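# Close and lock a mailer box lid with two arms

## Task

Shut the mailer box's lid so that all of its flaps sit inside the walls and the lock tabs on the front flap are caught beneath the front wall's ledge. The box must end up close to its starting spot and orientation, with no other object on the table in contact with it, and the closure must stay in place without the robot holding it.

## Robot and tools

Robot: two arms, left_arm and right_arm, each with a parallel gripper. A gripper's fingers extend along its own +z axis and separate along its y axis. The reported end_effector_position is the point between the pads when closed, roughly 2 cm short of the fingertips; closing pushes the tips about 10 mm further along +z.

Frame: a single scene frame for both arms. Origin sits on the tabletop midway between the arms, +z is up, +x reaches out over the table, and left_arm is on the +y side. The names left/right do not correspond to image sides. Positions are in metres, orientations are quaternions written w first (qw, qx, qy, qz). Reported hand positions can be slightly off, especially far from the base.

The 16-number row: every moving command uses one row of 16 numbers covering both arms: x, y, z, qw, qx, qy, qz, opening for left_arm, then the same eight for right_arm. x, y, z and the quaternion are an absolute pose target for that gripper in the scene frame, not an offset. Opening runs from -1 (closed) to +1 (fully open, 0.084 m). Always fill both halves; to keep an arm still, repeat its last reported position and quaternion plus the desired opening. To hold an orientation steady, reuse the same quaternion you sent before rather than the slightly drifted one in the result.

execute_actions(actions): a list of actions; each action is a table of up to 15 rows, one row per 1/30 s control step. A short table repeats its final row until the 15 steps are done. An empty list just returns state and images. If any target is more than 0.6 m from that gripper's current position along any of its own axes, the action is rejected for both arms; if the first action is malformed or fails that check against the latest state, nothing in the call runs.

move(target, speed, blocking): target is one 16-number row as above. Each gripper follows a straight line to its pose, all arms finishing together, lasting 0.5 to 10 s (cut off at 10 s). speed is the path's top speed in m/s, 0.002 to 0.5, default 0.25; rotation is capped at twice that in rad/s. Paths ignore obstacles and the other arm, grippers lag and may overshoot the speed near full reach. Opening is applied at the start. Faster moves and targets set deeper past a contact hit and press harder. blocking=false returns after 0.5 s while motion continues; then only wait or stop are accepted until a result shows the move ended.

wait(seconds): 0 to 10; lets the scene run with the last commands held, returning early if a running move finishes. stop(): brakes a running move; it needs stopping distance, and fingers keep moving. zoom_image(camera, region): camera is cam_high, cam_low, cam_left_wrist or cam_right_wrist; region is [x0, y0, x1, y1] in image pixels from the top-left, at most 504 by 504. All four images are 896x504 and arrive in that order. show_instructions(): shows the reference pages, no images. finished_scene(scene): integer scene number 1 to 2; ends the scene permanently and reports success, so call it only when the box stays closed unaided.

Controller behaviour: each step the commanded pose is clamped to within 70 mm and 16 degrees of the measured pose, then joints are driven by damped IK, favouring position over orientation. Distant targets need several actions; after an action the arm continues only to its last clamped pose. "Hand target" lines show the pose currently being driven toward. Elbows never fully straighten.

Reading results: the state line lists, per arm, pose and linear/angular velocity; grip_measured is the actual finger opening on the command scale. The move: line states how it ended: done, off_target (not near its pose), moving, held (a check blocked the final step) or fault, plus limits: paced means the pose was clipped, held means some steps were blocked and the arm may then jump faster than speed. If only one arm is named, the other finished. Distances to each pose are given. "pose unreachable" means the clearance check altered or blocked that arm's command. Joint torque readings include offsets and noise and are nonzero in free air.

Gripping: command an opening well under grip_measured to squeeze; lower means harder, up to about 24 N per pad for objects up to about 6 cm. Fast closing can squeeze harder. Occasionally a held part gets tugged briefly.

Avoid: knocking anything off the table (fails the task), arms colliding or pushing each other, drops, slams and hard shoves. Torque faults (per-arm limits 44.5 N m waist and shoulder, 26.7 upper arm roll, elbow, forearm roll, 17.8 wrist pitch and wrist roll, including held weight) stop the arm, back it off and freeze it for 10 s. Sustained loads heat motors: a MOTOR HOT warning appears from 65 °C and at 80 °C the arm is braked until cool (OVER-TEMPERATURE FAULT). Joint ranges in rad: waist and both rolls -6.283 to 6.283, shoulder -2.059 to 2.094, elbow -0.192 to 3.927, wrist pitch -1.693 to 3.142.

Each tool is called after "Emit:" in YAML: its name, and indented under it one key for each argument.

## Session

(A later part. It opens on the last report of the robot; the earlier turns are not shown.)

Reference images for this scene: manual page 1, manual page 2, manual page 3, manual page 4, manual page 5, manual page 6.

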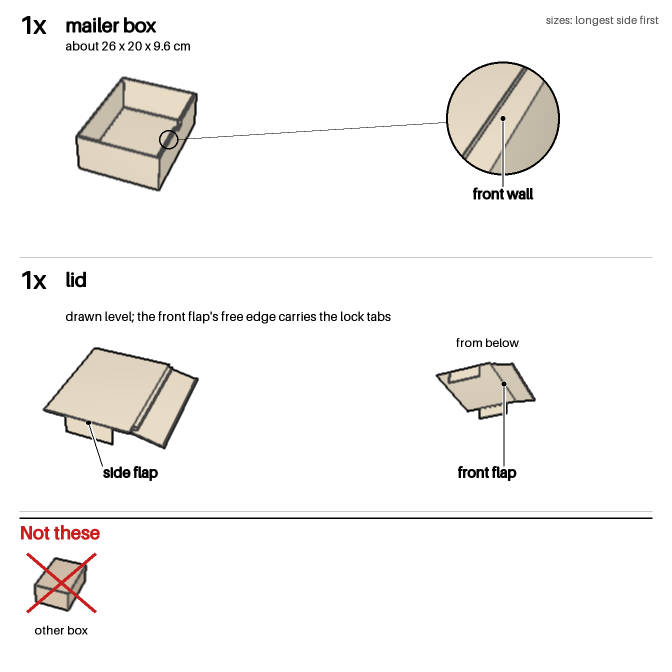

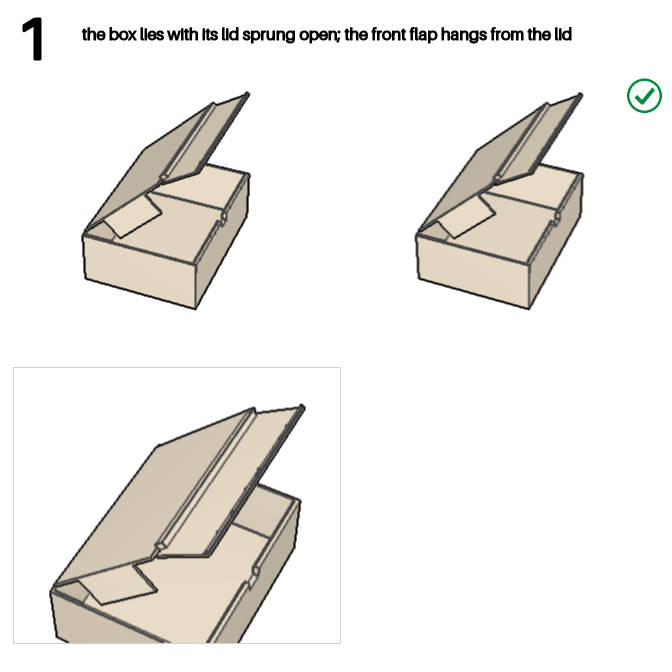

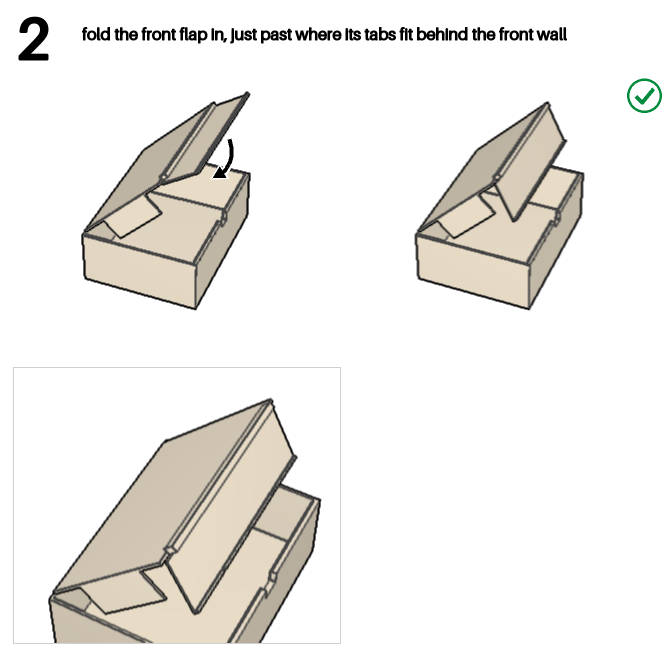

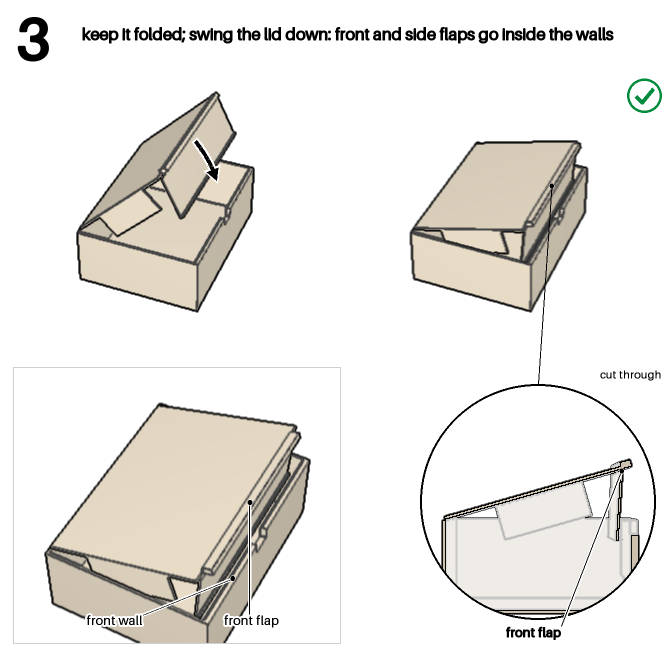

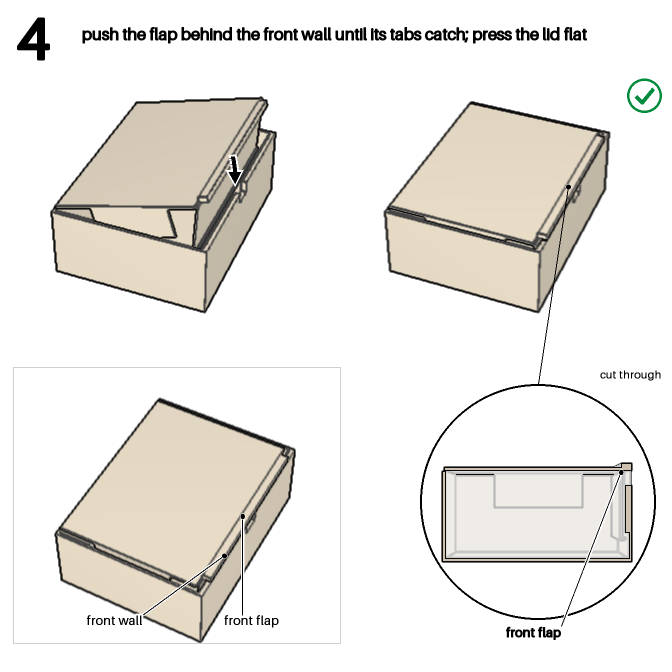

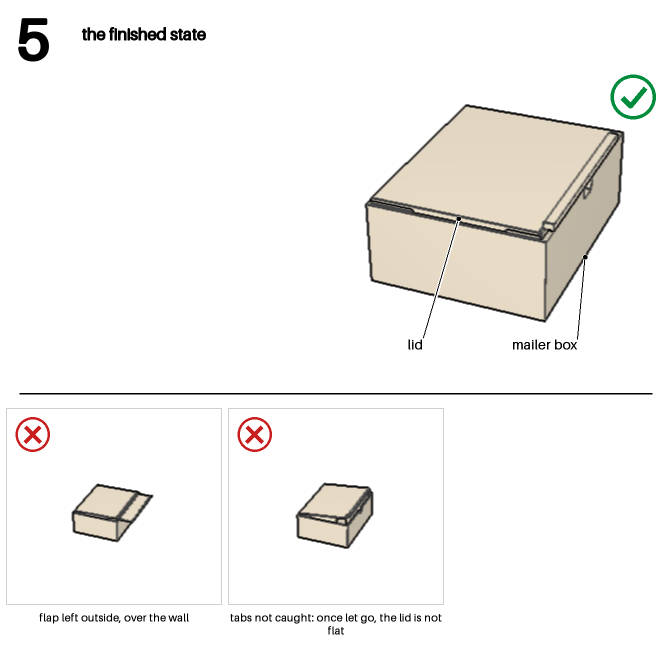

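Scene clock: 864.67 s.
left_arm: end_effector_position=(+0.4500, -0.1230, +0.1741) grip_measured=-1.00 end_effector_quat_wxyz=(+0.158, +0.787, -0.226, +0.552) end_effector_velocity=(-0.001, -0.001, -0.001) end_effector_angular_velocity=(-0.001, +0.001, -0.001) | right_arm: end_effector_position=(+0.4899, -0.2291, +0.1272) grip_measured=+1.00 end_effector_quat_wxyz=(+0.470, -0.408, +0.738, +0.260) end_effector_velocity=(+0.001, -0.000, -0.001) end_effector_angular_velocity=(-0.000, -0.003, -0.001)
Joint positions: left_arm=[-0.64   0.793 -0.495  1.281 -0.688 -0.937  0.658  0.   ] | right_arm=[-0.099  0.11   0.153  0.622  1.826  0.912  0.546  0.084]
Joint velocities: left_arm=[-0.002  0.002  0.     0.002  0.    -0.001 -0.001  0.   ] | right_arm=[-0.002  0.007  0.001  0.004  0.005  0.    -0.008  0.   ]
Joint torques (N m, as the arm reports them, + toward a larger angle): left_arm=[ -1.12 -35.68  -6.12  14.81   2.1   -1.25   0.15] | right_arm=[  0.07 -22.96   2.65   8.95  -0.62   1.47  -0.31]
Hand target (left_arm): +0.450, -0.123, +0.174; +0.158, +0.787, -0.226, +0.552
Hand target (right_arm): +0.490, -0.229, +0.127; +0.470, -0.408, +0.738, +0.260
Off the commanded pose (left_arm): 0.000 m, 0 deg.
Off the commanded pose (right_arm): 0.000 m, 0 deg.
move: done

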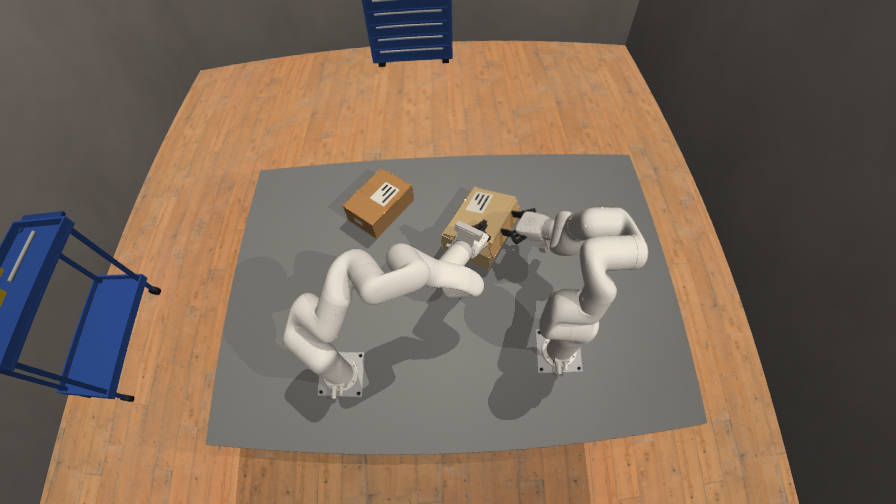

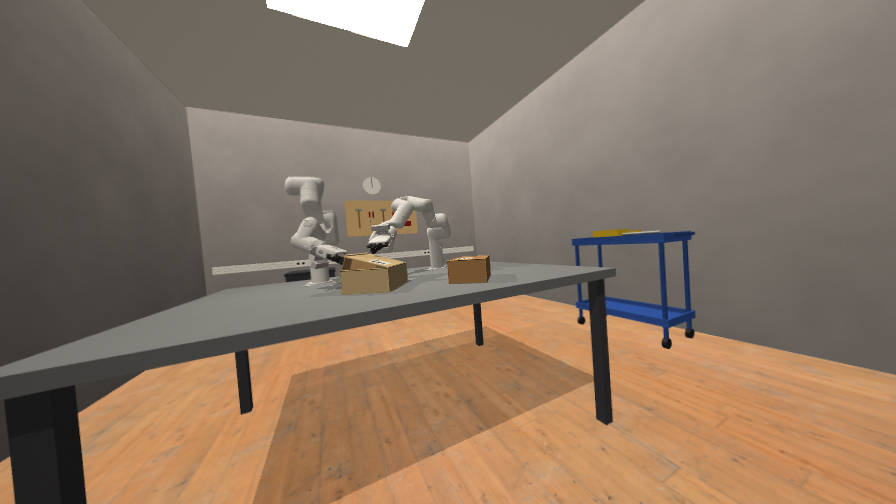

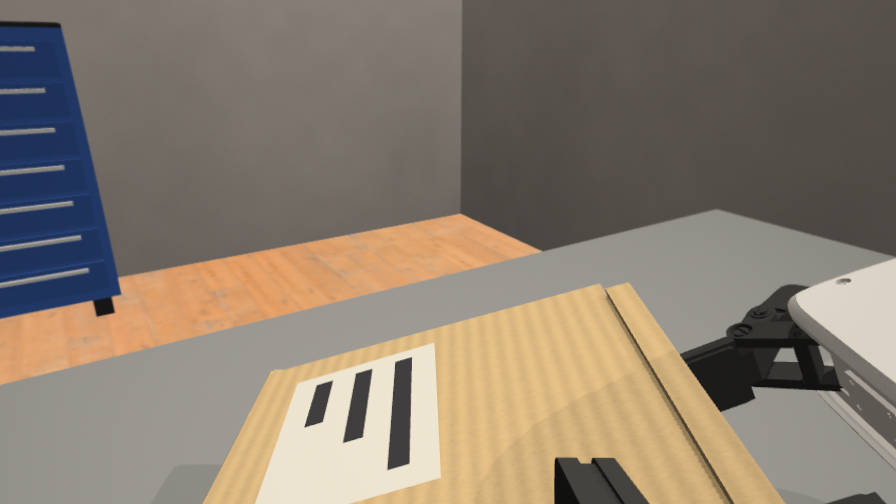

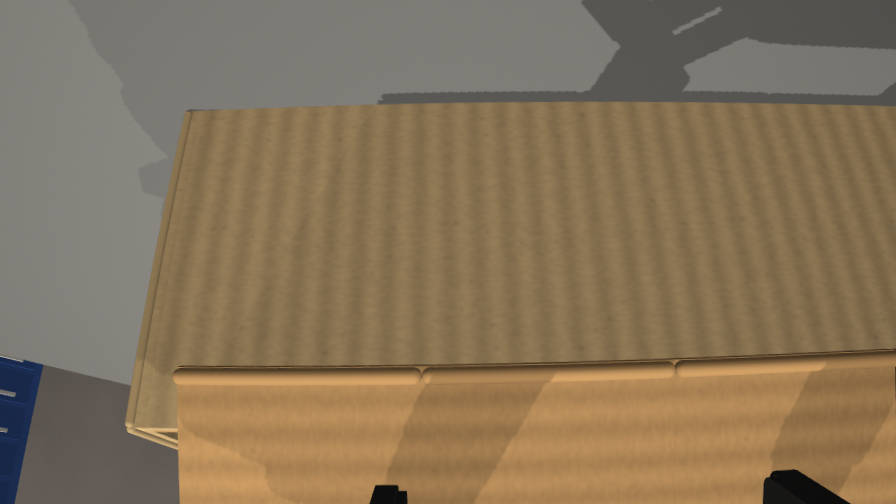

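Emit:
move:
  target: [0.454,-0.117,0.197,0.158,0.787,-0.226,0.552,-1,0.484,-0.240,0.148,-0.470,0.408,-0.737,-0.260,1]
  speed: 0.1

Emit:
move:
  target: [0.454,-0.117,0.197,0.158,0.787,-0.226,0.552,-1,0.494,-0.223,0.146,-0.470,0.408,-0.737,-0.260,1]
  speed: 0.05

Scene clock: 893.63 s.
left_arm: end_effector_position=(+0.4540, -0.1171, +0.1965) grip_measured=-1.00 end_effector_quat_wxyz=(+0.158, +0.787, -0.226, +0.552) end_effector_velocity=(+0.001, +0.001, +0.001) end_effector_angular_velocity=(+0.001, +0.001, -0.000) | right_arm: end_effector_position=(+0.4840, -0.2398, +0.1477) grip_measured=+1.00 end_effector_quat_wxyz=(+0.470, -0.408, +0.738, +0.260) end_effector_velocity=(-0.001, -0.001, +0.002) end_effector_angular_velocity=(-0.000, -0.000, +0.002)
Joint positions: left_arm=[-0.622  0.73  -0.501  1.258 -0.717 -0.899  0.679  0.   ] | right_arm=[-0.117  0.03   0.138  0.593  1.764  0.928  0.615  0.084]
Joint velocities: left_arm=[ 0.002 -0.004 -0.    -0.001 -0.003  0.005  0.002  0.   ] | right_arm=[-0.001 -0.007 -0.002 -0.002 -0.006  0.002  0.006 -0.   ]
Joint torques (N m, as the arm reports them, + toward a larger angle): left_arm=[ -0.99 -34.97  -5.72  15.28   2.28  -1.37   0.23] | right_arm=[ -1.14 -22.4   -0.1    9.4   -0.25   1.06  -0.47]
Hand target (left_arm): +0.454, -0.117, +0.197; +0.158, +0.787, -0.226, +0.552
Hand target (right_arm): +0.484, -0.240, +0.148; +0.471, -0.408, +0.738, +0.260
Off the commanded pose (left_arm): 0.000 m, 0 deg.
Off the commanded pose (right_arm): 0.000 m, 0 deg.
move: done

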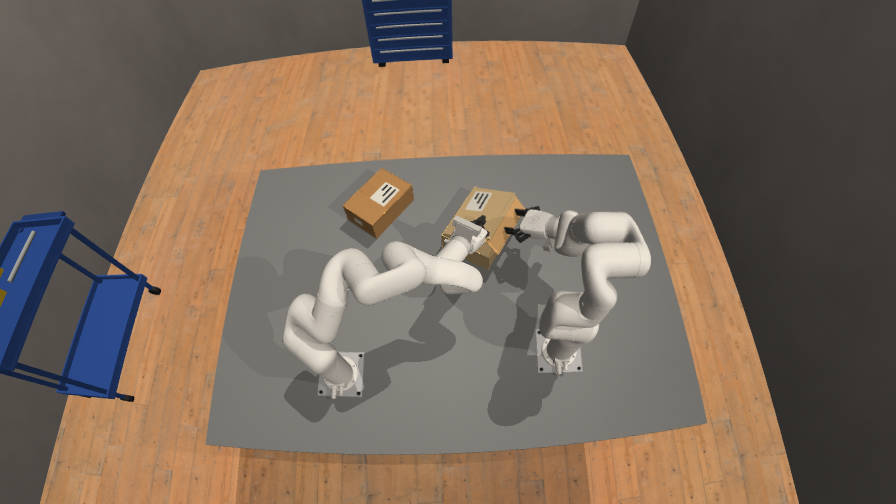

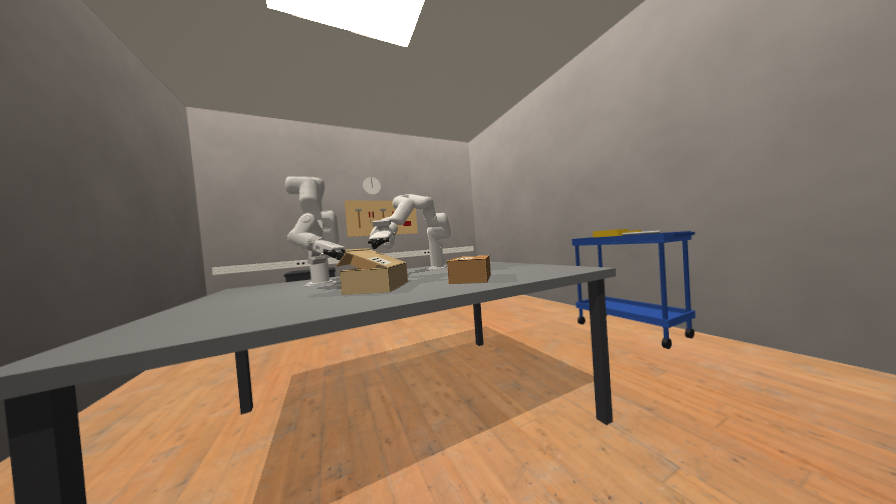

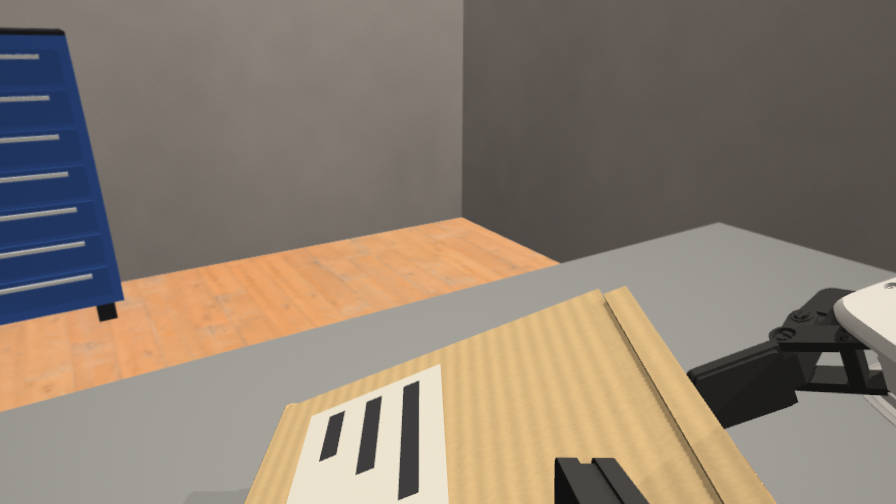

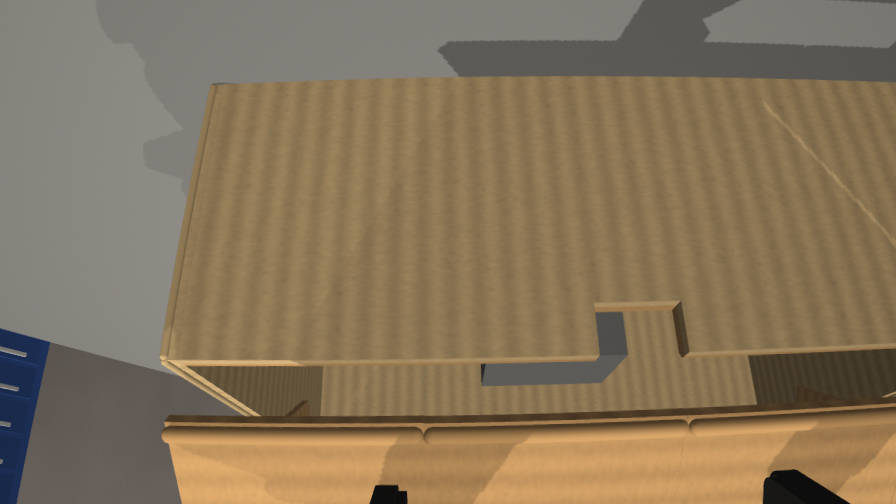

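Scene clock: 894.47 s.
left_arm: end_effector_position=(+0.4540, -0.1170, +0.1970) grip_measured=-1.00 end_effector_quat_wxyz=(+0.158, +0.787, -0.226, +0.552) end_effector_velocity=(-0.000, +0.000, -0.001) end_effector_angular_velocity=(+0.000, +0.001, +0.001) | right_arm: end_effector_position=(+0.4938, -0.2234, +0.1460) grip_measured=+1.00 end_effector_quat_wxyz=(+0.470, -0.408, +0.738, +0.260) end_effector_velocity=(+0.002, +0.001, -0.000) end_effector_angular_velocity=(-0.001, -0.001, -0.004)
Joint positions: left_arm=[-0.622  0.729 -0.502  1.258 -0.717 -0.899  0.679  0.   ] | right_arm=[-0.09   0.063  0.165  0.628  1.809  0.894  0.609  0.084]
Joint velocities: left_arm=[ 0.     0.001 -0.    -0.    -0.    -0.001  0.     0.   ] | right_arm=[ 0.002  0.004  0.002  0.005  0.007 -0.006 -0.002  0.   ]
Joint torques (N m, as the arm reports them, + toward a larger angle): left_arm=[ -1.23 -35.03  -5.63  15.28   2.32  -1.36   0.14] | right_arm=[ -1.09 -23.3    0.35   9.75  -0.34   1.09  -0.46]
Hand target (left_arm): +0.454, -0.117, +0.197; +0.158, +0.787, -0.226, +0.552
Hand target (right_arm): +0.494, -0.223, +0.146; +0.470, -0.408, +0.738, +0.260
Off the commanded pose (left_arm): 0.000 m, 0 deg.
Off the commanded pose (right_arm): 0.000 m, 0 deg.
move: done

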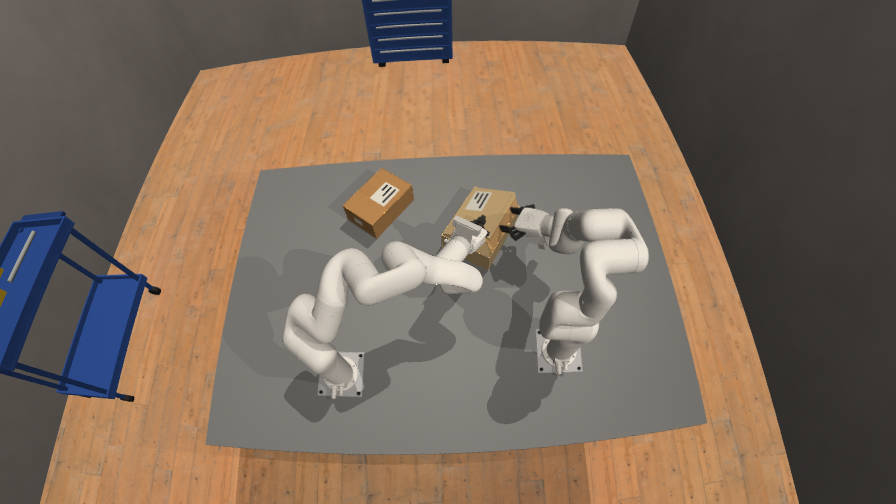

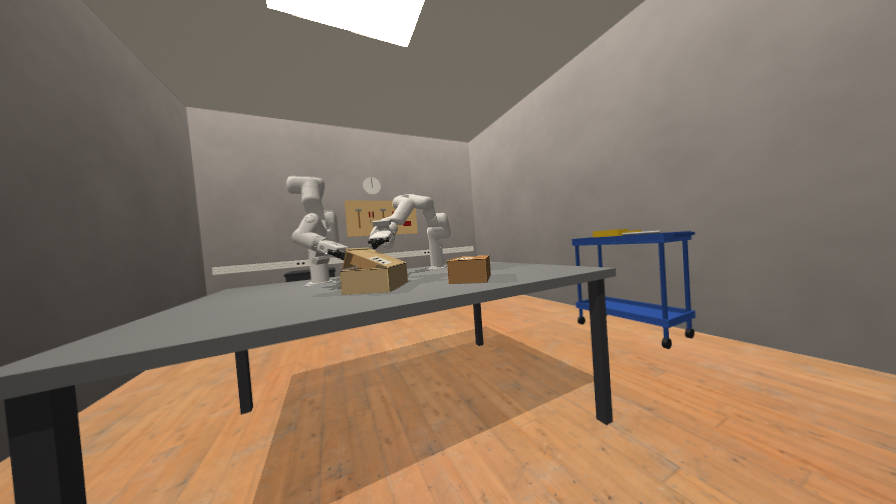

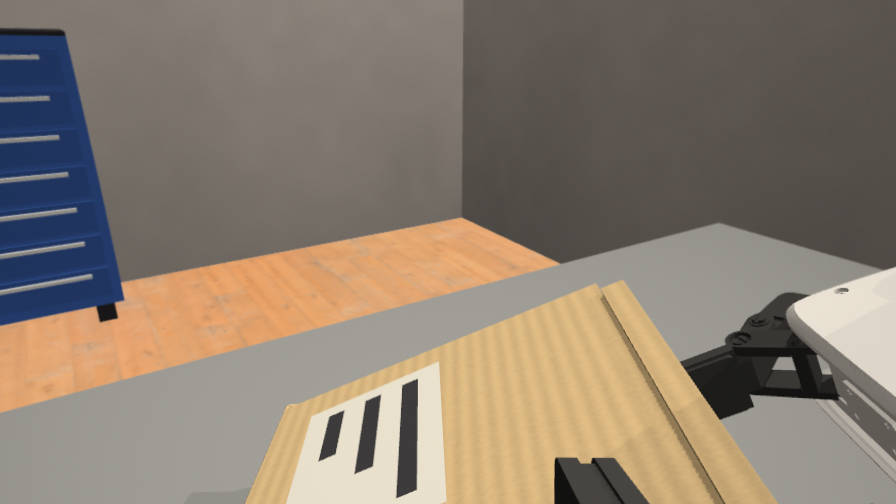

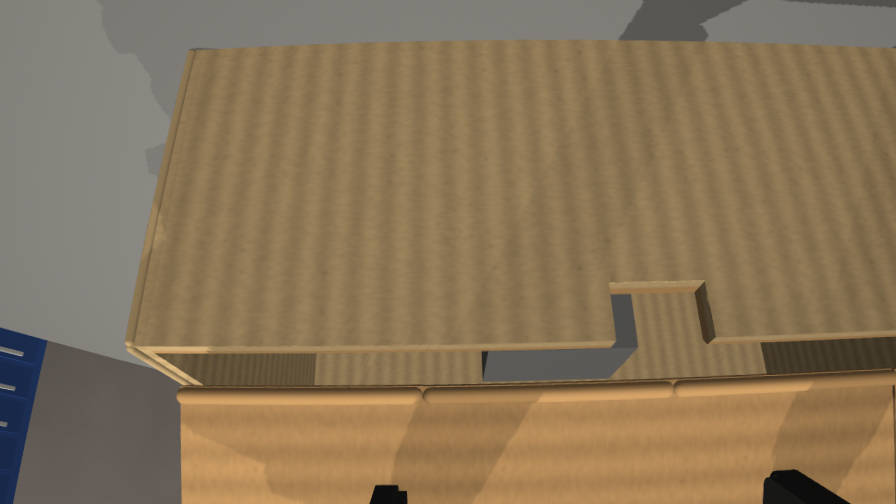

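Emit:
show_instructions:

Emit:
move:
  target: [0.452,-0.121,0.184,0.158,0.787,-0.226,0.552,-1,0.497,-0.219,0.138,-0.470,0.408,-0.737,-0.260,1]
  speed: 0.04

Reference images for this scene: manual page 1, manual page 2, manual page 3, manual page 4, manual page 5, manual page 6.

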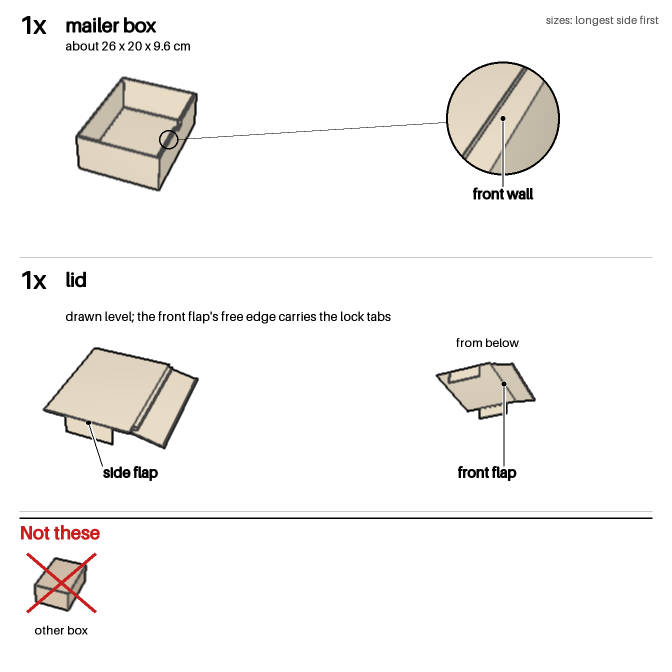

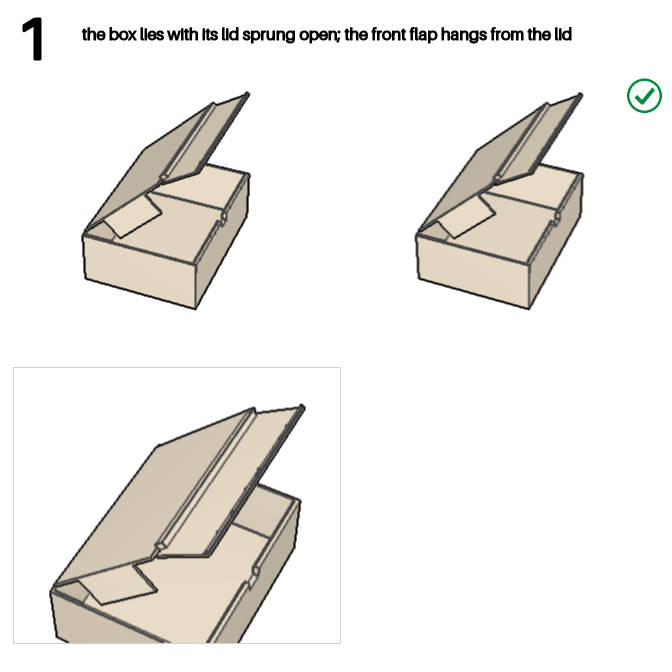

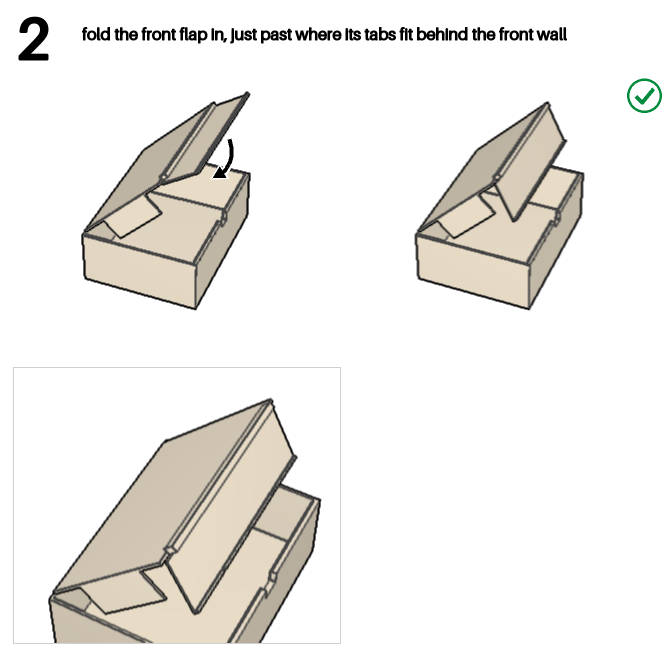

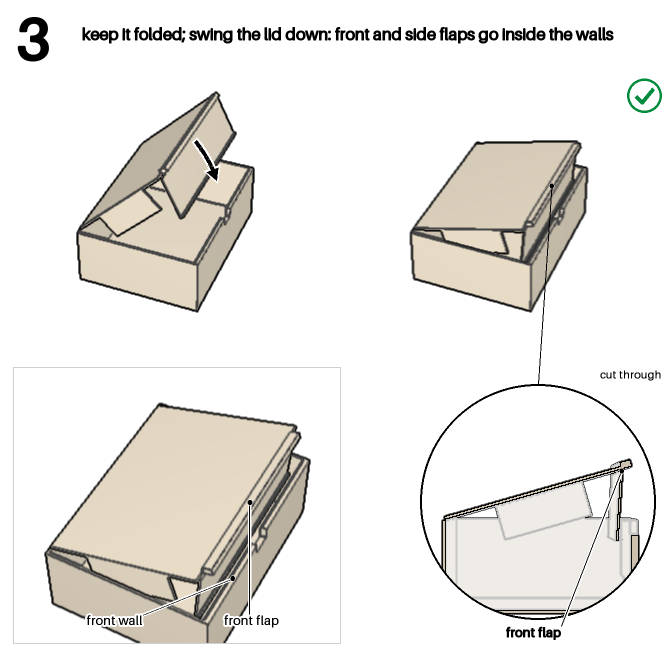

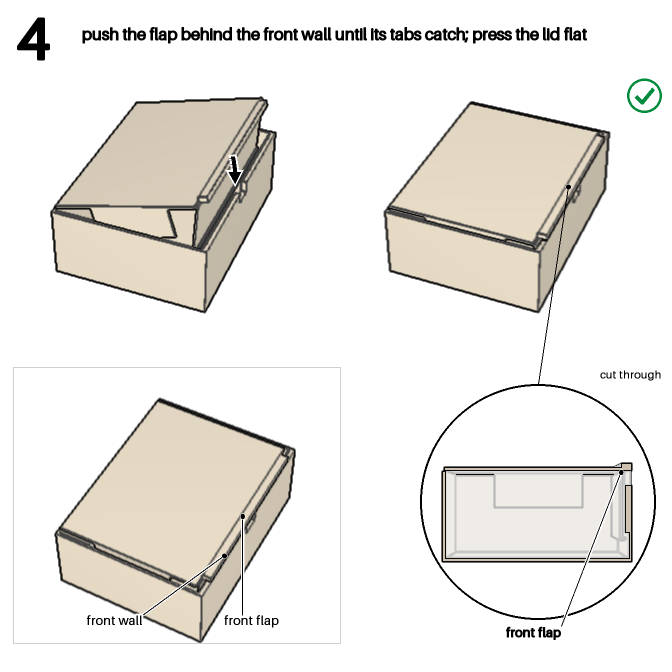

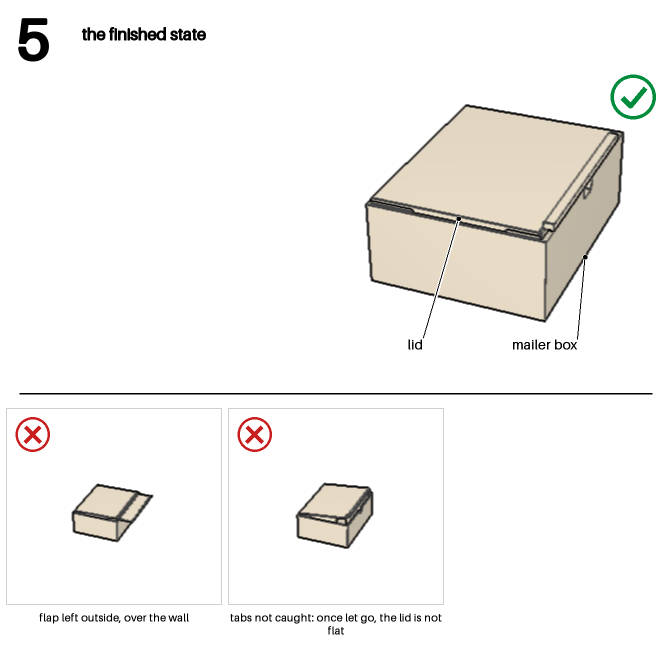

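Scene clock: 901.13 s.
left_arm: end_effector_position=(+0.4520, -0.1209, +0.1843) grip_measured=-1.00 end_effector_quat_wxyz=(+0.158, +0.787, -0.226, +0.552) end_effector_velocity=(-0.000, -0.001, +0.000) end_effector_angular_velocity=(-0.003, -0.003, +0.000) | right_arm: end_effector_position=(+0.4970, -0.2191, +0.1382) grip_measured=+1.00 end_effector_quat_wxyz=(+0.470, -0.408, +0.738, +0.260) end_effector_velocity=(+0.001, +0.001, -0.001) end_effector_angular_velocity=(-0.001, -0.001, +0.001)
Joint positions: left_arm=[-0.633  0.766 -0.497  1.273 -0.702 -0.92   0.668  0.   ] | right_arm=[-0.083  0.095  0.17   0.642  1.833  0.888  0.583  0.084]
Joint velocities: left_arm=[-0.003  0.003  0.001  0.004  0.002 -0.004 -0.002  0.   ] | right_arm=[ 0.002  0.005  0.002  0.003  0.004 -0.002 -0.005  0.   ]
Joint torques (N m, as the arm reports them, + toward a larger angle): left_arm=[ -0.93 -35.21  -5.92  14.89   2.16  -1.23   0.18] | right_arm=[ -0.64 -23.88   0.76   9.54  -0.47   1.19  -0.42]
Hand target (left_arm): +0.452, -0.121, +0.184; +0.158, +0.787, -0.226, +0.552
Hand target (right_arm): +0.497, -0.219, +0.138; +0.470, -0.408, +0.738, +0.260
Off the commanded pose (left_arm): 0.000 m, 0 deg.
Off the commanded pose (right_arm): 0.000 m, 0 deg.
move: done

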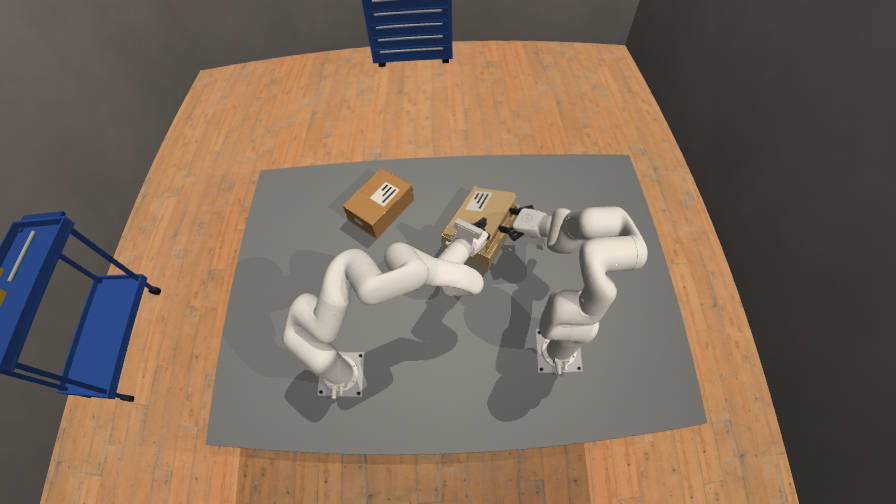

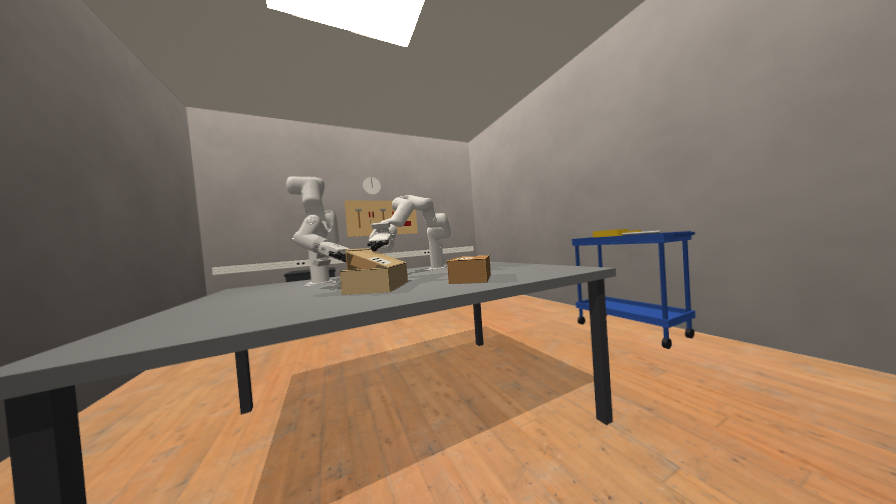

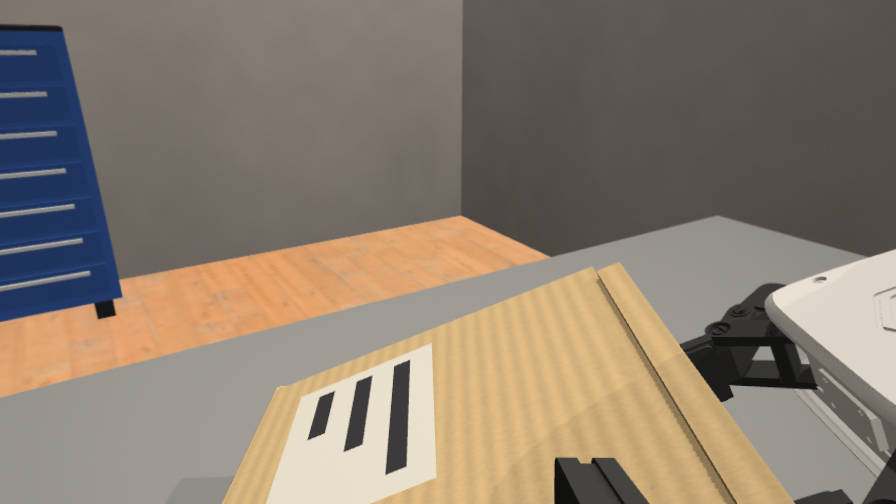

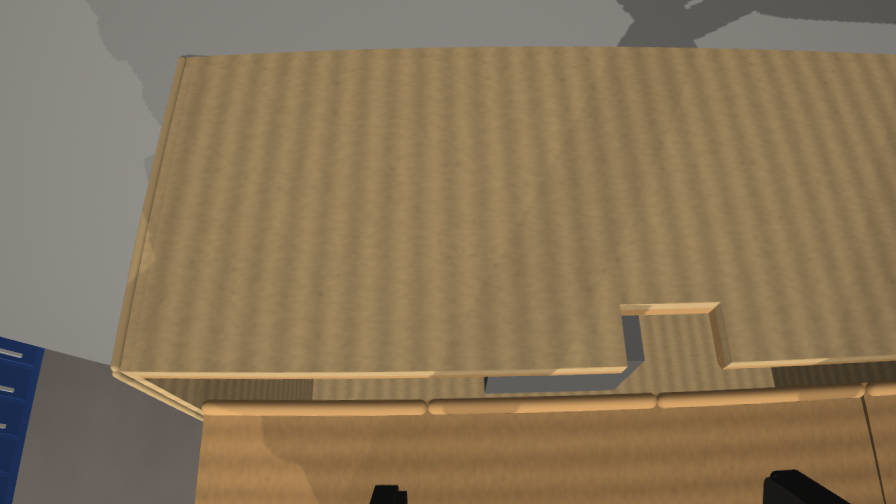

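Emit:
move:
  target: [0.450,-0.124,0.172,0.158,0.787,-0.226,0.552,-1,0.497,-0.219,0.133,-0.470,0.408,-0.737,-0.260,1]
  speed: 0.04

Scene clock: 917.67 s.
left_arm: end_effector_position=(+0.4501, -0.1239, +0.1725) grip_measured=-1.00 end_effector_quat_wxyz=(+0.158, +0.787, -0.226, +0.552) end_effector_velocity=(-0.001, -0.001, -0.002) end_effector_angular_velocity=(-0.000, -0.000, -0.002) | right_arm: end_effector_position=(+0.4969, -0.2190, +0.1330) grip_measured=+1.00 end_effector_quat_wxyz=(+0.470, -0.408, +0.738, +0.260) end_effector_velocity=(+0.001, +0.000, +0.000) end_effector_angular_velocity=(-0.001, -0.004, +0.002)
Joint positions: left_arm=[-0.643  0.8   -0.494  1.286 -0.686 -0.939  0.658  0.   ] | right_arm=[-0.083  0.111  0.17   0.644  1.841  0.889  0.566  0.084]
Joint velocities: left_arm=[-0.002  0.005  0.     0.002  0.003 -0.003 -0.002  0.   ] | right_arm=[-0.     0.002  0.001  0.002  0.001  0.    -0.004  0.   ]
Joint torques (N m, as the arm reports them, + toward a larger angle): left_arm=[ -1.26 -33.49  -6.13  13.65   2.01  -0.84   0.18] | right_arm=[ -1.05 -25.11   1.02   9.79  -0.33   1.54  -0.35]
Hand target (left_arm): +0.450, -0.124, +0.172; +0.158, +0.787, -0.226, +0.552
Hand target (right_arm): +0.497, -0.219, +0.133; +0.470, -0.408, +0.738, +0.260
Off the commanded pose (left_arm): 0.000 m, 0 deg.
Off the commanded pose (right_arm): 0.000 m, 0 deg.
move: done

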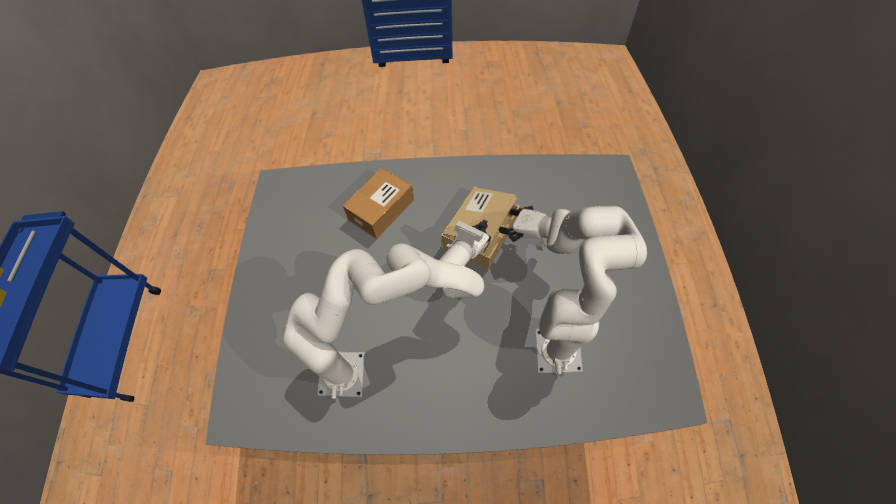

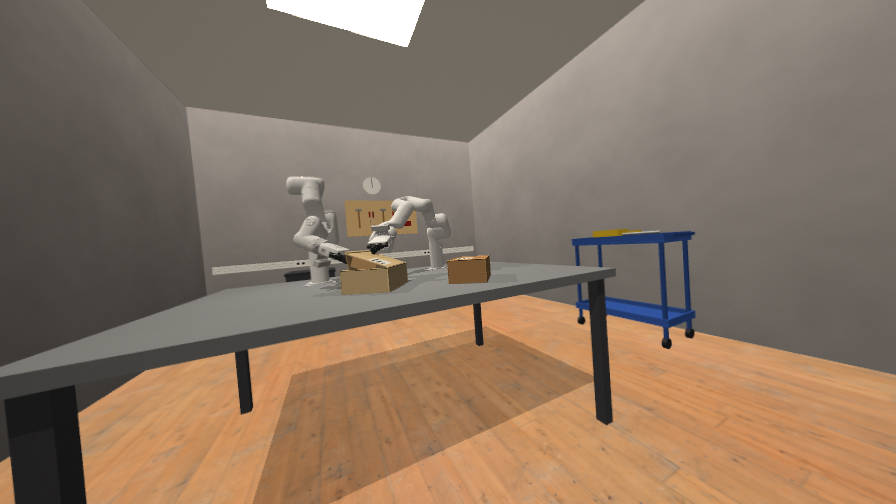

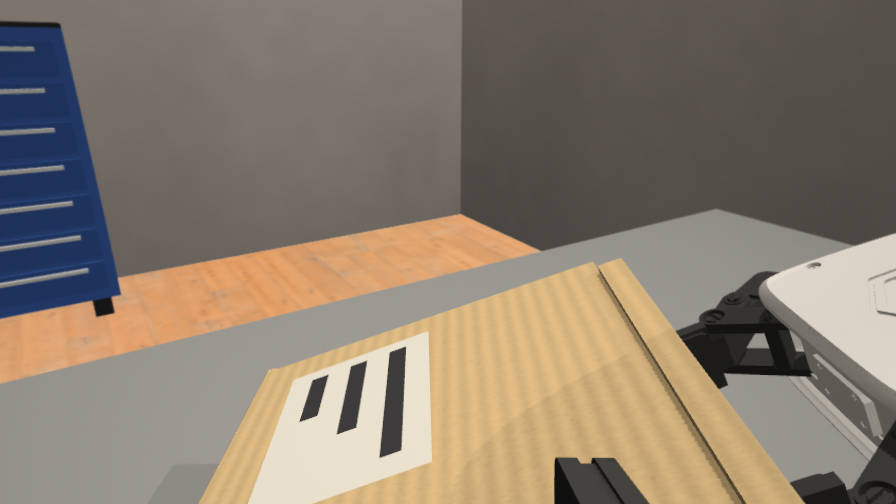

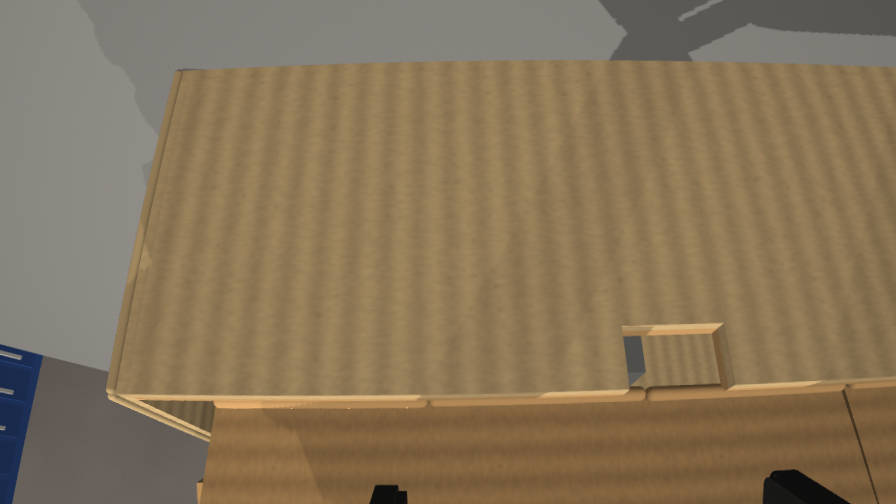

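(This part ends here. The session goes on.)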